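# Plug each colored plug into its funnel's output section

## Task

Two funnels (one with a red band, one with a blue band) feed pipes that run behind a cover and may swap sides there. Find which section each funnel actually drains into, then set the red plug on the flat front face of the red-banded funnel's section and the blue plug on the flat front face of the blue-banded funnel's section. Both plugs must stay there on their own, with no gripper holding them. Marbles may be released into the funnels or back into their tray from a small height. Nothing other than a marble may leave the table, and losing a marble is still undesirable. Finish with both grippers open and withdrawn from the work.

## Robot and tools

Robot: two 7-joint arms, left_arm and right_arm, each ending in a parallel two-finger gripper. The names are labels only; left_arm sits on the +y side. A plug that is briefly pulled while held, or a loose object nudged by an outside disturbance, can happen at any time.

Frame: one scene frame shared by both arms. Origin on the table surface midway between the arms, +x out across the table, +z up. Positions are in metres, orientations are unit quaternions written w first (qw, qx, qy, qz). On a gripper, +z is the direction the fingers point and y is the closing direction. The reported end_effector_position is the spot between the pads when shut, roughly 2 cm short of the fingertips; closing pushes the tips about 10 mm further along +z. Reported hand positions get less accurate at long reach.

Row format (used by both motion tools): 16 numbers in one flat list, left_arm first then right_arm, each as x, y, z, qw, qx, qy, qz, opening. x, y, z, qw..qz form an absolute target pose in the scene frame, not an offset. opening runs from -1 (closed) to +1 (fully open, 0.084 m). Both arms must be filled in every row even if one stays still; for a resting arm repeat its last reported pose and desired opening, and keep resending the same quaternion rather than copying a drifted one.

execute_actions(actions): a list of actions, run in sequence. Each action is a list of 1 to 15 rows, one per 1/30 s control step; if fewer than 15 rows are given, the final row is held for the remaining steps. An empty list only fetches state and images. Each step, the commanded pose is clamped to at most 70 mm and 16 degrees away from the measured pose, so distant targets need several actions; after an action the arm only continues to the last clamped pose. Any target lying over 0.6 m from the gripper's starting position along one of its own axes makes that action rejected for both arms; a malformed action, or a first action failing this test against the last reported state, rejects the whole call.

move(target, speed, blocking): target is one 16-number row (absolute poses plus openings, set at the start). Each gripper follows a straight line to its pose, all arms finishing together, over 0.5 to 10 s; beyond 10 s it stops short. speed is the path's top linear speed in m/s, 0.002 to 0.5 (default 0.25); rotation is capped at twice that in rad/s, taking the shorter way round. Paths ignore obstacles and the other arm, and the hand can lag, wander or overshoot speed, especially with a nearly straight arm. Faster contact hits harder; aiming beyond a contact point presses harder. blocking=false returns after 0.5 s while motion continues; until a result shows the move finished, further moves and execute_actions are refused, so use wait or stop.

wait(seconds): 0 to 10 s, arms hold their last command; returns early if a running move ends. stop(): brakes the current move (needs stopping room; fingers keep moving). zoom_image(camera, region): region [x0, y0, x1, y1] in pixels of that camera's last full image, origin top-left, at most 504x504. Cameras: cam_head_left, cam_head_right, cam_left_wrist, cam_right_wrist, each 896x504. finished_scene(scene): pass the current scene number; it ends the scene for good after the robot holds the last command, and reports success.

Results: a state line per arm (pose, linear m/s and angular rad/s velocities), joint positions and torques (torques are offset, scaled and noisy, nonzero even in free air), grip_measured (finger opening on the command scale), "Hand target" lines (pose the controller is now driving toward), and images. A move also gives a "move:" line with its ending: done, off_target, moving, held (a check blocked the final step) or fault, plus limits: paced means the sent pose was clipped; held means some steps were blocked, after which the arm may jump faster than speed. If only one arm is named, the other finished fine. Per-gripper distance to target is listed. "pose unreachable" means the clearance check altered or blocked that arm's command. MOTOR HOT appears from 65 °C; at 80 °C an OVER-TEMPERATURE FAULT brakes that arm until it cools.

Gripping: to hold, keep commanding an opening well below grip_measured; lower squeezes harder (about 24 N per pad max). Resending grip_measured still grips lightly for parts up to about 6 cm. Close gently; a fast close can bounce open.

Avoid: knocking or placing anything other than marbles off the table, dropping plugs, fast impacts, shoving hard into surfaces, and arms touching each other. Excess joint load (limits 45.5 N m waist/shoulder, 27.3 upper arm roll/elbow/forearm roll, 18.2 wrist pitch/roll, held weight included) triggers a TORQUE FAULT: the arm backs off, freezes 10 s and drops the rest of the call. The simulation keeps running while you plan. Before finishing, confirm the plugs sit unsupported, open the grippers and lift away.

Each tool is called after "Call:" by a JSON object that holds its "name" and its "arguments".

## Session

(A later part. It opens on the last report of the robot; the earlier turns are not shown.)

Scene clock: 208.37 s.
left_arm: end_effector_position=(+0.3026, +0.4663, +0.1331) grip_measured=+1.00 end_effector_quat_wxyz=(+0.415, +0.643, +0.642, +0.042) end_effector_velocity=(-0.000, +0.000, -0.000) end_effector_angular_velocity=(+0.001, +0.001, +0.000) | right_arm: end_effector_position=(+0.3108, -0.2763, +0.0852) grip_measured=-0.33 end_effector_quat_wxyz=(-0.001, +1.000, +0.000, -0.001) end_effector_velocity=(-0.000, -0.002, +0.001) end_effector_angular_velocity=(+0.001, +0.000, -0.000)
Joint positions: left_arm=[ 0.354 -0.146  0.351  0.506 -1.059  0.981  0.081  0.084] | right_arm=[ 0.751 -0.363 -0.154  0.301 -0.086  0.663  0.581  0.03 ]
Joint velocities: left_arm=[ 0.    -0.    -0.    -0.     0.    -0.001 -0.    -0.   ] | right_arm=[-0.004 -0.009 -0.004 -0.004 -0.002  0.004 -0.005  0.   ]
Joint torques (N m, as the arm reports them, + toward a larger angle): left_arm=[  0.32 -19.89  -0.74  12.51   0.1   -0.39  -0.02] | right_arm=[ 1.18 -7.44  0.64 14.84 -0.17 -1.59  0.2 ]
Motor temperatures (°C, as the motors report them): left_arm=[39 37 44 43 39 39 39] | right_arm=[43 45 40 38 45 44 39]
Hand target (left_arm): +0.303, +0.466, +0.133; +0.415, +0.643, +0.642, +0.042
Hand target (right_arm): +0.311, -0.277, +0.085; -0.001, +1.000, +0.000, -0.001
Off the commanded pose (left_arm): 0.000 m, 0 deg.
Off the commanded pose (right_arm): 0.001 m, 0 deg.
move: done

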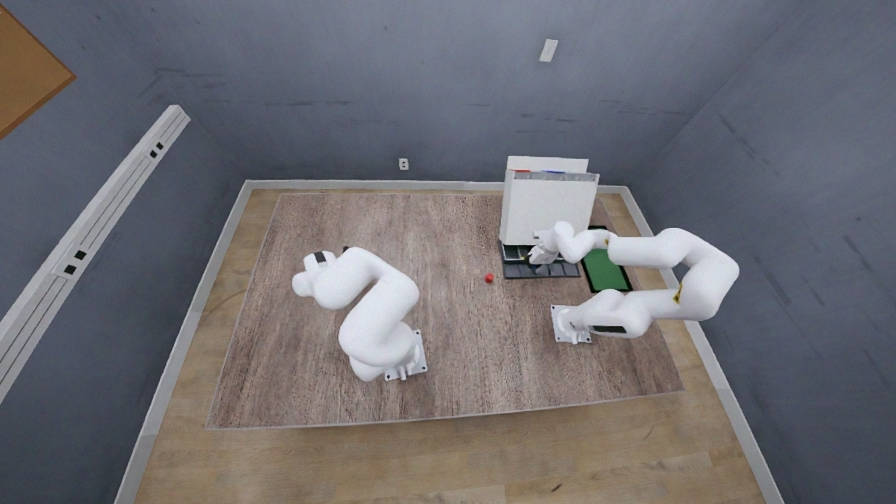

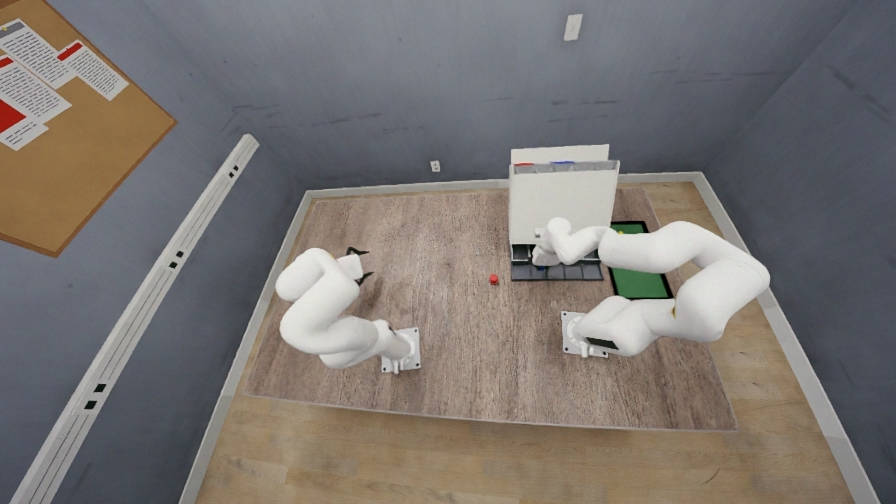

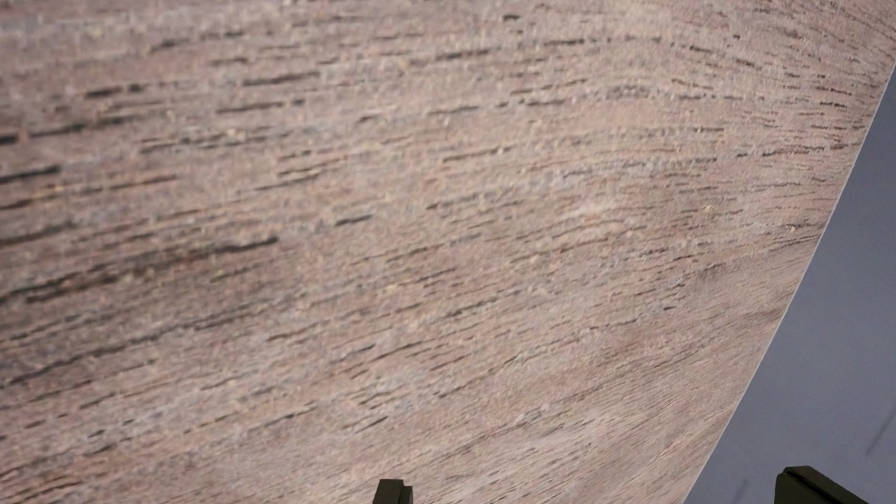

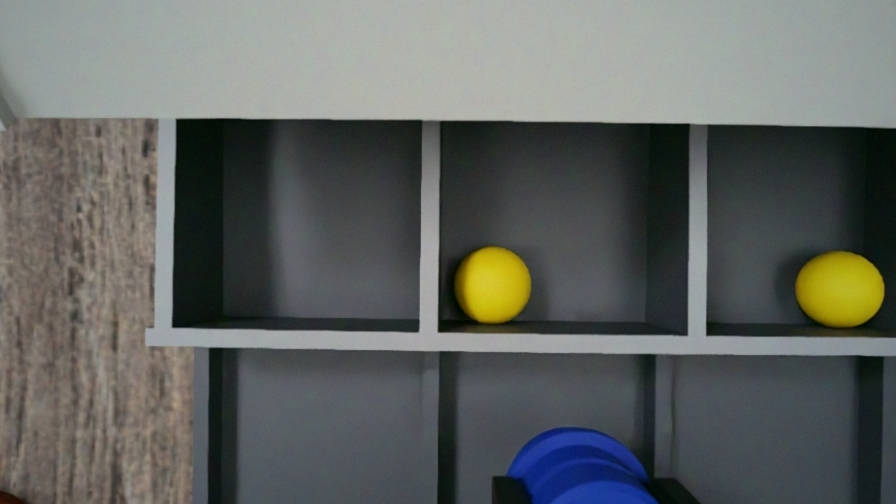

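Call:
{"name": "move", "arguments": {"target": [0.3026,0.4663,0.1331,0.415,0.643,0.642,0.042,1,0.312,-0.277,0.0405,0,1,0,0,-0.6], "speed": 0.06}}

Call:
{"name": "move", "arguments": {"target": [0.3026,0.4663,0.1331,0.415,0.643,0.642,0.042,1,0.312,-0.277,0.0405,0,1,0,0,0.1]}}

Call:
{"name": "move", "arguments": {"target": [0.3026,0.4663,0.1331,0.415,0.643,0.642,0.042,1,0.308,-0.27,0.09,0,1,0,0,0.2], "speed": 0.2}}

Call:
{"name": "move", "arguments": {"target": [0.3026,0.4663,0.1331,0.415,0.643,0.642,0.042,1,0.268,-0.078,0.11,0,1,0,0,0.2], "speed": 0.3}}

Scene clock: 223.30 s.
left_arm: end_effector_position=(+0.3026, +0.4663, +0.1331) grip_measured=+1.00 end_effector_quat_wxyz=(+0.415, +0.643, +0.642, +0.042) end_effector_velocity=(+0.000, -0.000, +0.000) end_effector_angular_velocity=(+0.001, -0.001, -0.001) | right_arm: end_effector_position=(+0.3119, -0.2771, +0.0409) grip_measured=-0.33 end_effector_quat_wxyz=(-0.000, +1.000, -0.000, +0.000) end_effector_velocity=(+0.000, +0.000, -0.002) end_effector_angular_velocity=(+0.000, +0.000, -0.001)
Joint positions: left_arm=[ 0.354 -0.146  0.351  0.506 -1.059  0.981  0.081  0.084] | right_arm=[ 0.76  -0.193 -0.168  0.27  -0.073  0.462  0.566  0.03 ]
Joint velocities: left_arm=[-0.001 -0.     0.     0.    -0.001 -0.     0.001  0.   ] | right_arm=[ 0.001  0.012 -0.001  0.001  0.003 -0.01  -0.001 -0.   ]
Joint torques (N m, as the arm reports them, + toward a larger angle): left_arm=[  0.21 -19.92  -0.26  13.13   0.06  -0.59   0.05] | right_arm=[ 0.55 -9.77 -0.07 12.68 -0.16 -1.66 -0.05]
Motor temperatures (°C, as the motors report them): left_arm=[39 37 44 43 39 39 39] | right_arm=[43 44 40 38 45 44 39]
Hand target (left_arm): +0.303, +0.466, +0.133; +0.415, +0.643, +0.642, +0.042
Hand target (right_arm): +0.312, -0.277, +0.041; +0.000, +1.000, -0.000, +0.000
Off the commanded pose (left_arm): 0.000 m, 0 deg.
Off the commanded pose (right_arm): 0.000 m, 0 deg.
move: done

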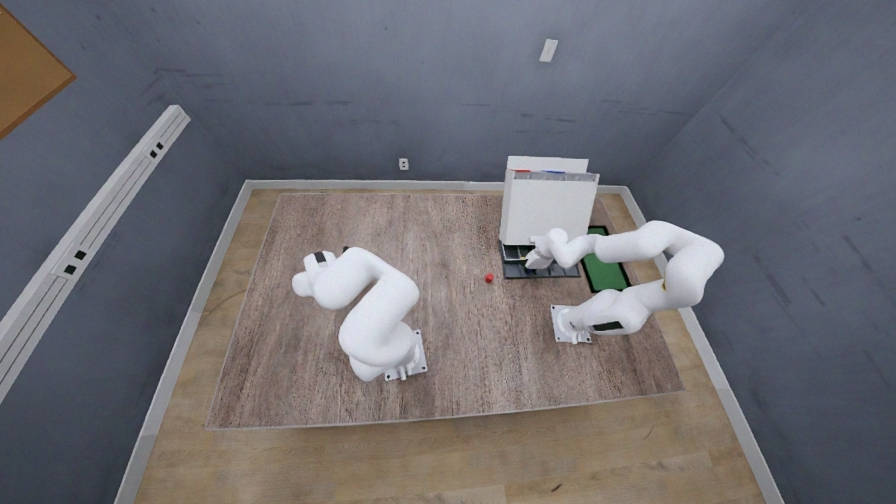

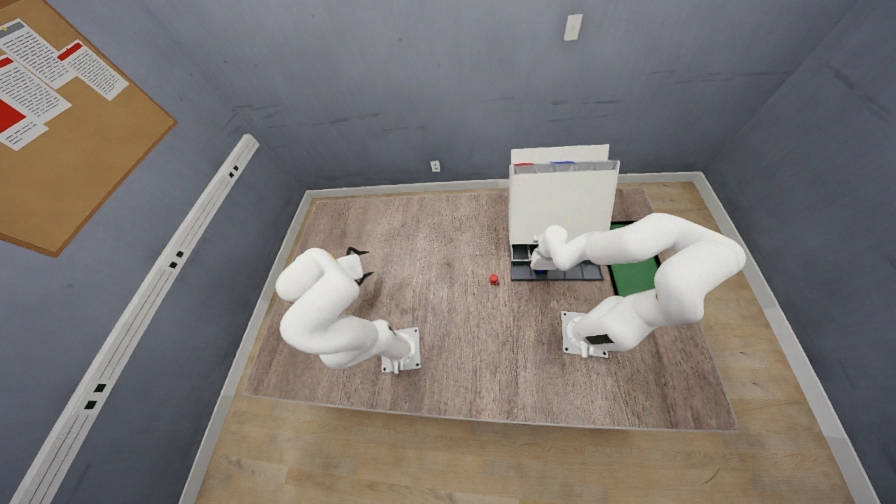

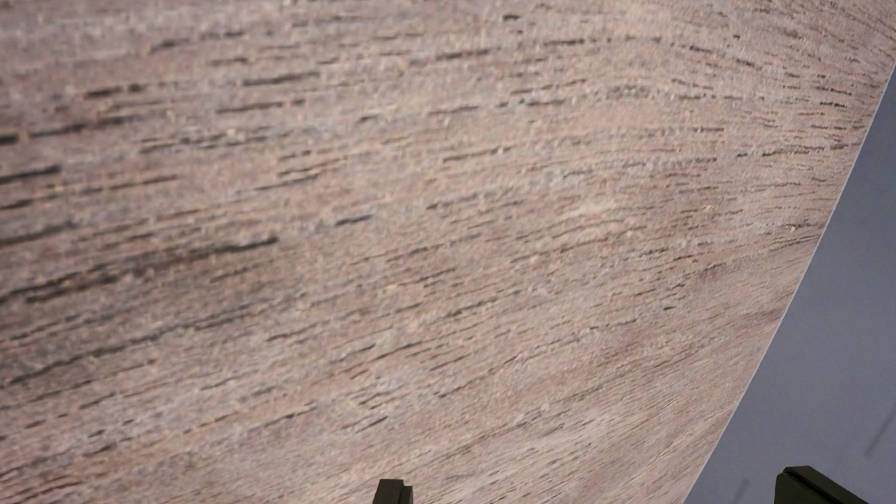

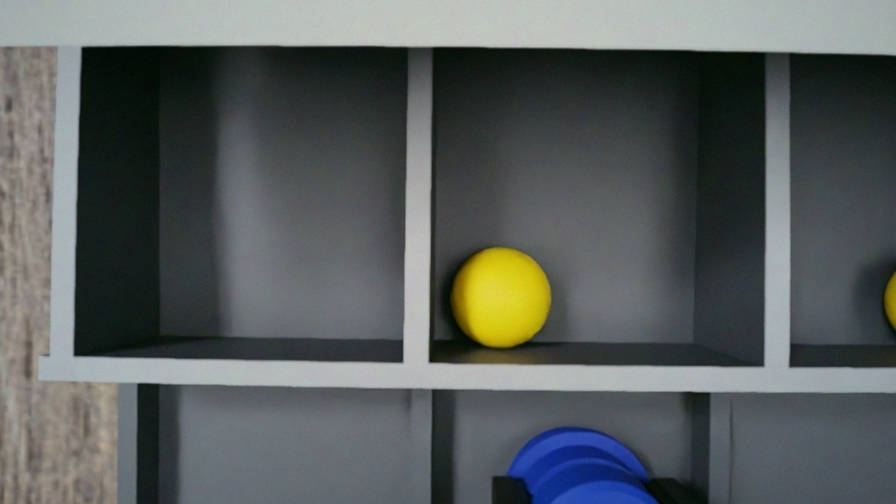

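Scene clock: 224.00 s.
left_arm: end_effector_position=(+0.3026, +0.4663, +0.1331) grip_measured=+1.00 end_effector_quat_wxyz=(+0.415, +0.643, +0.642, +0.042) end_effector_velocity=(+0.000, -0.000, +0.000) end_effector_angular_velocity=(+0.001, -0.003, -0.003) | right_arm: end_effector_position=(+0.3120, -0.2770, +0.0405) grip_measured=+0.09 end_effector_quat_wxyz=(-0.000, +1.000, -0.000, +0.000) end_effector_velocity=(-0.000, +0.000, -0.000) end_effector_angular_velocity=(-0.000, -0.000, +0.001)
Joint positions: left_arm=[ 0.354 -0.146  0.351  0.506 -1.059  0.981  0.081  0.084] | right_arm=[ 0.76  -0.191 -0.169  0.271 -0.072  0.46   0.566  0.048]
Joint velocities: left_arm=[-0.001  0.     0.     0.001 -0.001  0.002  0.003 -0.   ] | right_arm=[ 0.     0.001  0.001  0.     0.    -0.001 -0.001 -0.   ]
Joint torques (N m, as the arm reports them, + toward a larger angle): left_arm=[  0.52 -19.1   -0.29  12.83  -0.25  -0.45   0.06] | right_arm=[ 0.49 -8.89  0.37 13.17 -0.54 -1.85 -0.1 ]
Motor temperatures (°C, as the motors report them): left_arm=[39 37 44 43 39 39 39] | right_arm=[43 44 40 38 45 44 39]
Hand target (left_arm): +0.303, +0.466, +0.133; +0.415, +0.643, +0.642, +0.042
Hand target (right_arm): +0.312, -0.277, +0.041; +0.000, +1.000, -0.000, +0.000
Off the commanded pose (left_arm): 0.000 m, 0 deg.
Off the commanded pose (right_arm): 0.000 m, 0 deg.
move: done

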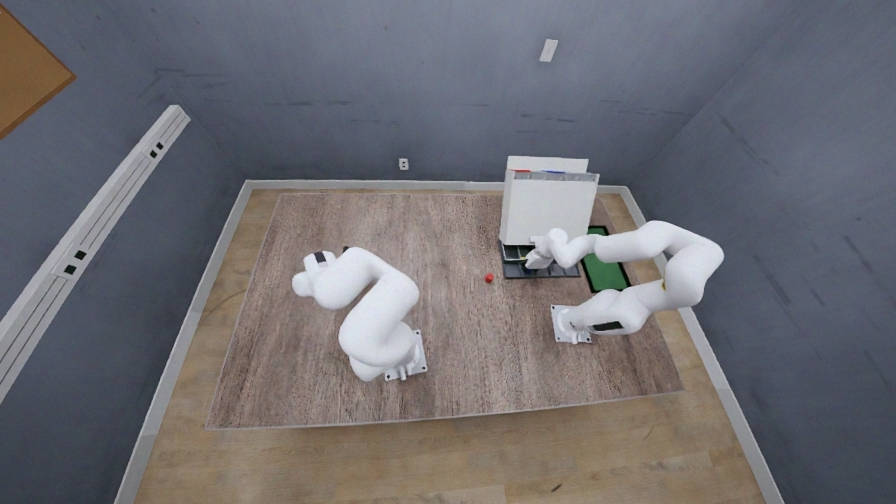

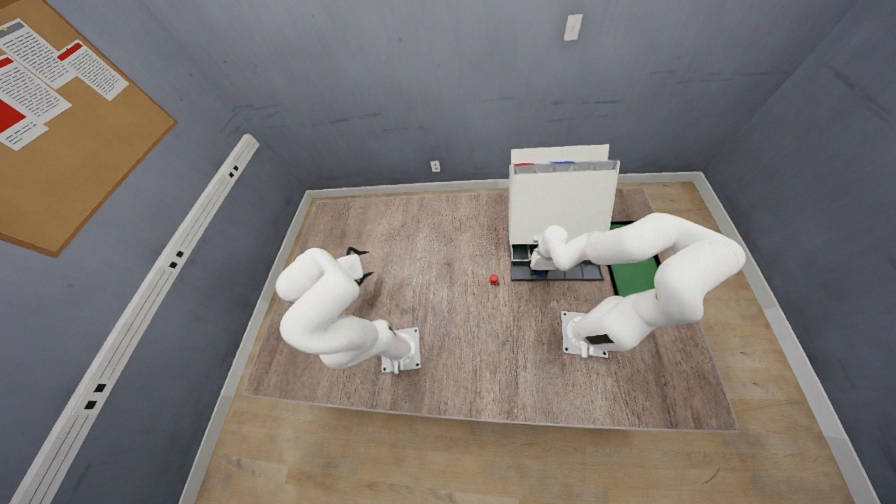

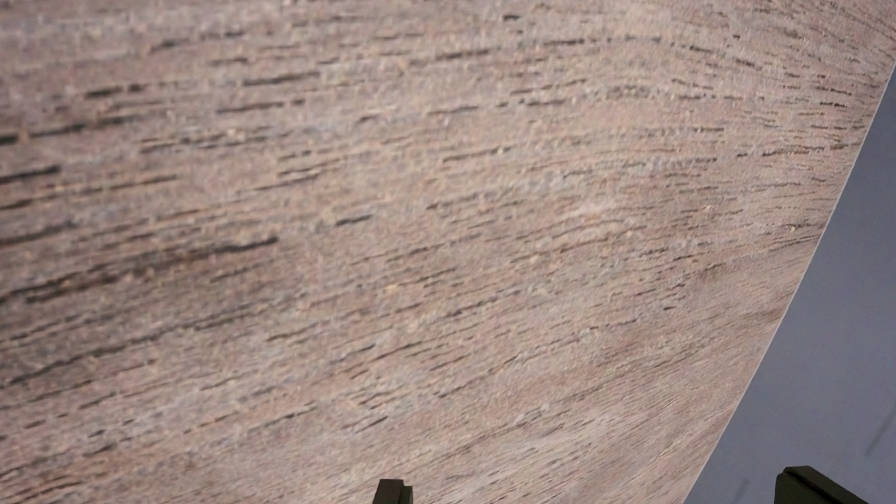

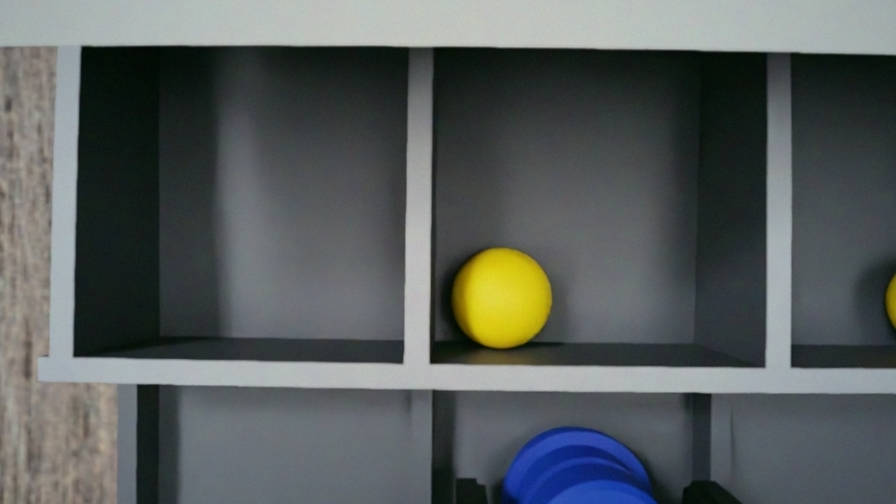

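Scene clock: 225.00 s.
left_arm: end_effector_position=(+0.3026, +0.4663, +0.1331) grip_measured=+1.00 end_effector_quat_wxyz=(+0.415, +0.643, +0.642, +0.042) end_effector_velocity=(-0.000, -0.000, +0.000) end_effector_angular_velocity=(-0.002, +0.000, +0.001) | right_arm: end_effector_position=(+0.3081, -0.2700, +0.0896) grip_measured=+0.19 end_effector_quat_wxyz=(+0.000, +1.000, +0.000, -0.000) end_effector_velocity=(-0.000, +0.000, +0.003) end_effector_angular_velocity=(-0.000, -0.000, +0.001)
Joint positions: left_arm=[ 0.354 -0.146  0.351  0.506 -1.059  0.981  0.081  0.084] | right_arm=[ 0.764 -0.374 -0.141  0.308 -0.082  0.681  0.603  0.052]
Joint velocities: left_arm=[ 0.001 -0.     0.    -0.     0.     0.001 -0.002 -0.   ] | right_arm=[-0.    -0.009  0.002  0.002 -0.     0.011  0.    -0.   ]
Joint torques (N m, as the arm reports them, + toward a larger angle): left_arm=[  0.13 -20.01  -0.17  12.78  -0.19  -0.52  -0.02] | right_arm=[ 1.16 -7.63  0.16 14.77 -0.09 -1.59  0.02]
Motor temperatures (°C, as the motors report them): left_arm=[39 37 44 43 39 39 39] | right_arm=[43 44 40 38 45 44 39]
Hand target (left_arm): +0.303, +0.466, +0.133; +0.415, +0.643, +0.642, +0.042
Hand target (right_arm): +0.308, -0.270, +0.090; +0.000, +1.000, +0.000, +0.000
Off the commanded pose (left_arm): 0.000 m, 0 deg.
Off the commanded pose (right_arm): 0.000 m, 0 deg.
move: done

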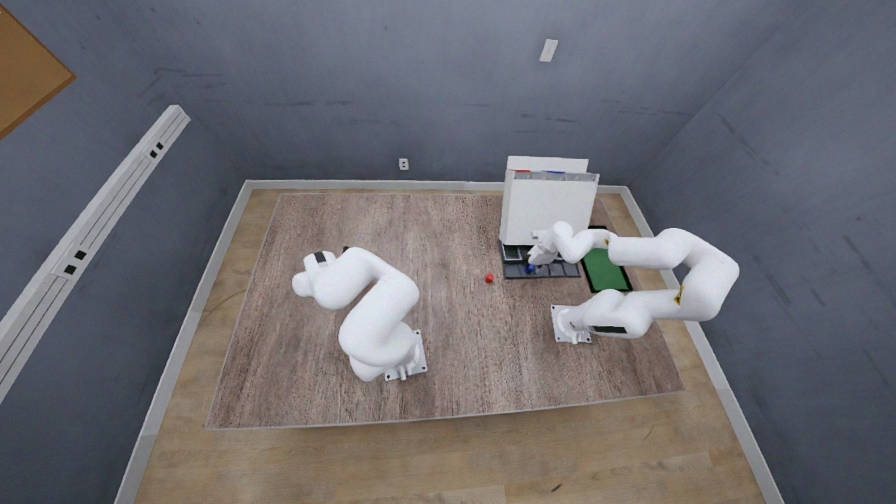

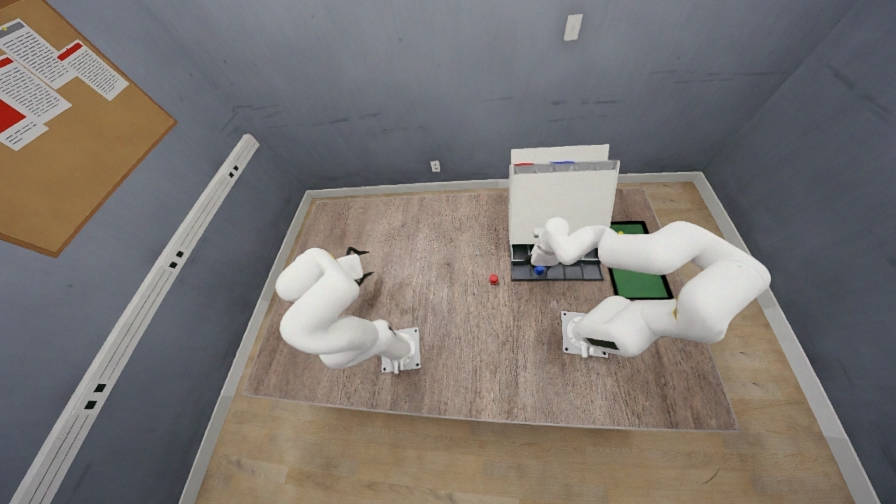

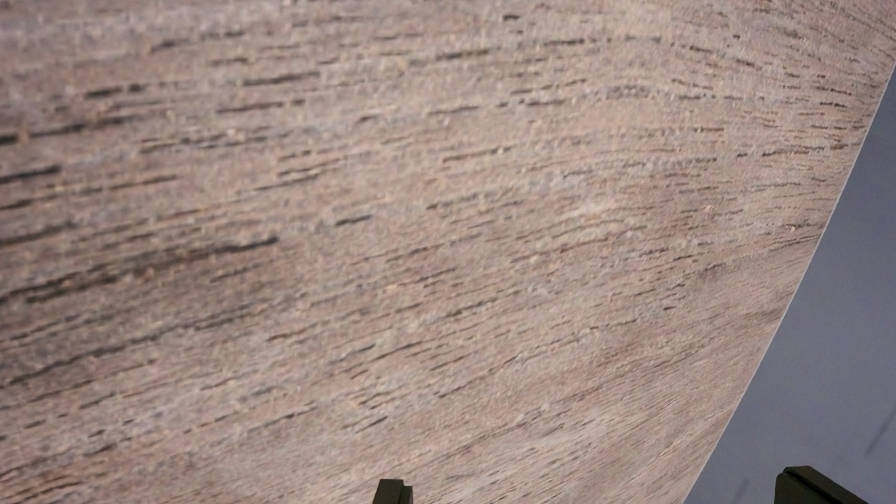

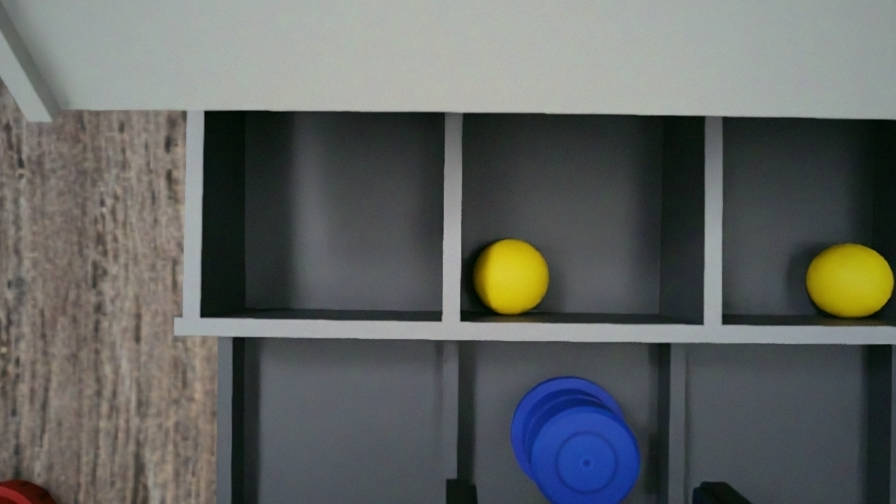

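Scene clock: 226.37 s.
left_arm: end_effector_position=(+0.3026, +0.4663, +0.1331) grip_measured=+1.00 end_effector_quat_wxyz=(+0.415, +0.643, +0.642, +0.042) end_effector_velocity=(+0.000, -0.001, -0.000) end_effector_angular_velocity=(+0.001, -0.000, -0.002) | right_arm: end_effector_position=(+0.2684, -0.0789, +0.1097) grip_measured=+0.19 end_effector_quat_wxyz=(+0.001, +1.000, -0.000, +0.001) end_effector_velocity=(+0.000, +0.003, +0.000) end_effector_angular_velocity=(-0.003, -0.001, -0.001)
Joint positions: left_arm=[ 0.354 -0.146  0.351  0.506 -1.059  0.981  0.081  0.084] | right_arm=[ 0.996 -0.046  0.116  0.694  0.004  0.74   1.015  0.052]
Joint velocities: left_arm=[-0.002 -0.     0.001 -0.001 -0.    -0.001  0.001  0.   ] | right_arm=[ 0.002  0.009  0.002  0.012 -0.005  0.005  0.009 -0.   ]
Joint torques (N m, as the arm reports them, + toward a larger angle): left_arm=[ -0.14 -19.76  -0.42  12.48  -0.26  -0.59   0.19] | right_arm=[  0.55 -15.23  -0.42  15.31  -0.19  -1.68   0.01]
Motor temperatures (°C, as the motors report them): left_arm=[39 37 44 43 39 39 39] | right_arm=[43 44 40 38 45 44 39]
Hand target (left_arm): +0.303, +0.466, +0.133; +0.415, +0.643, +0.642, +0.042
Hand target (right_arm): +0.268, -0.079, +0.110; +0.001, +1.000, -0.000, +0.001
Off the commanded pose (left_arm): 0.000 m, 0 deg.
Off the commanded pose (right_arm): 0.001 m, 0 deg.
move: done

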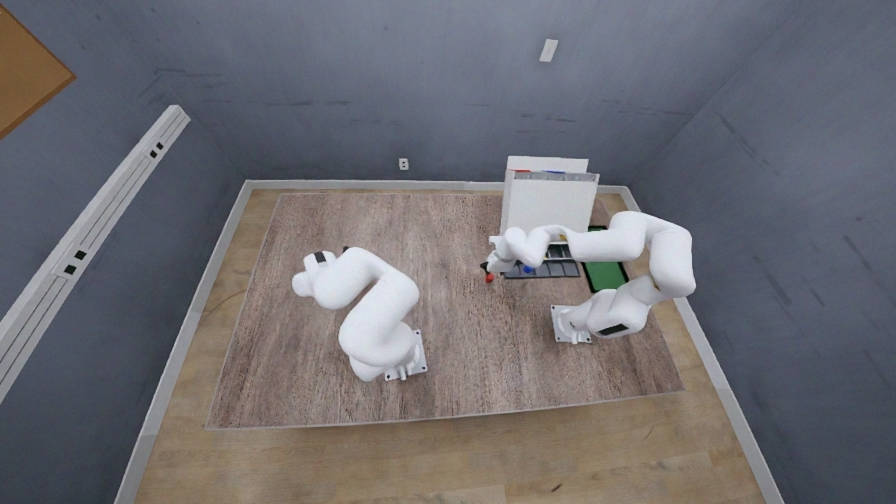

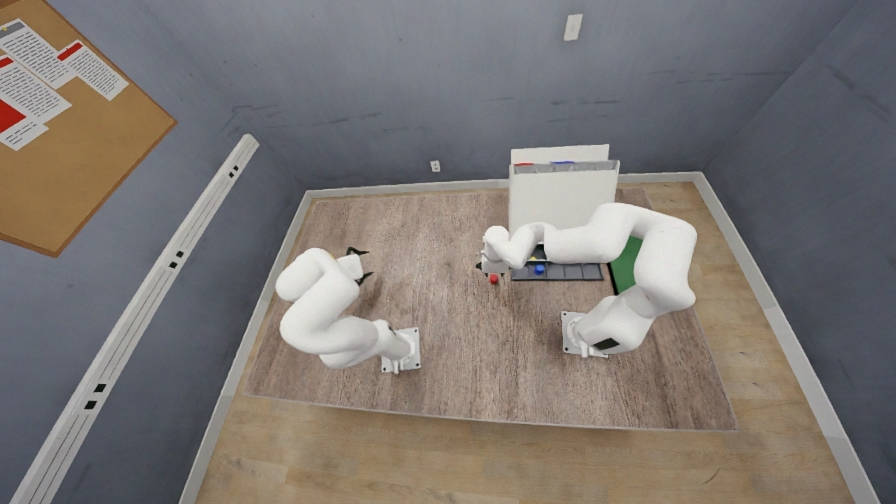

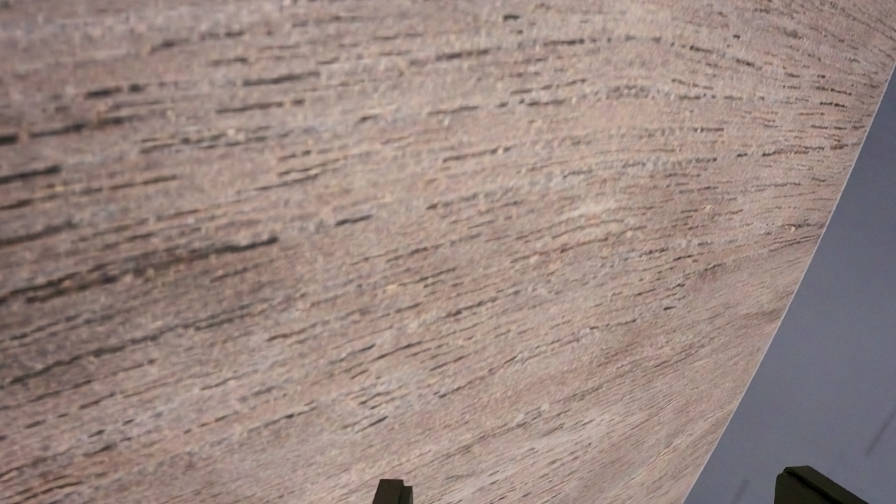

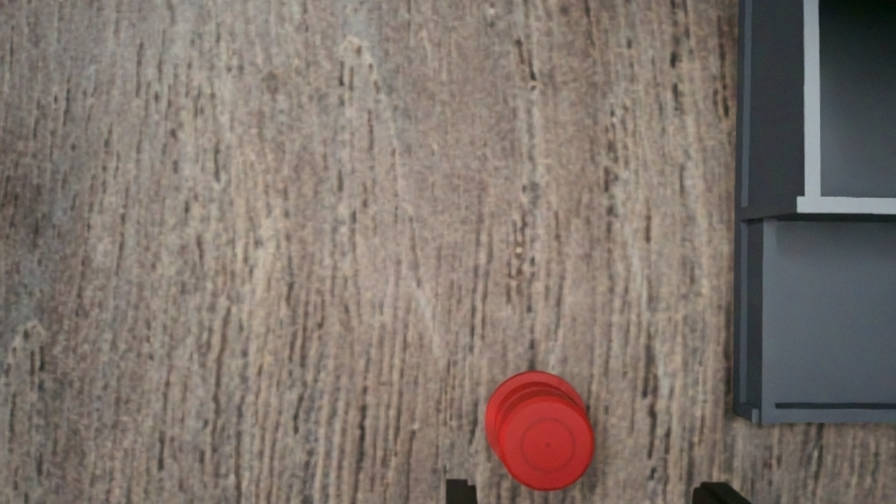

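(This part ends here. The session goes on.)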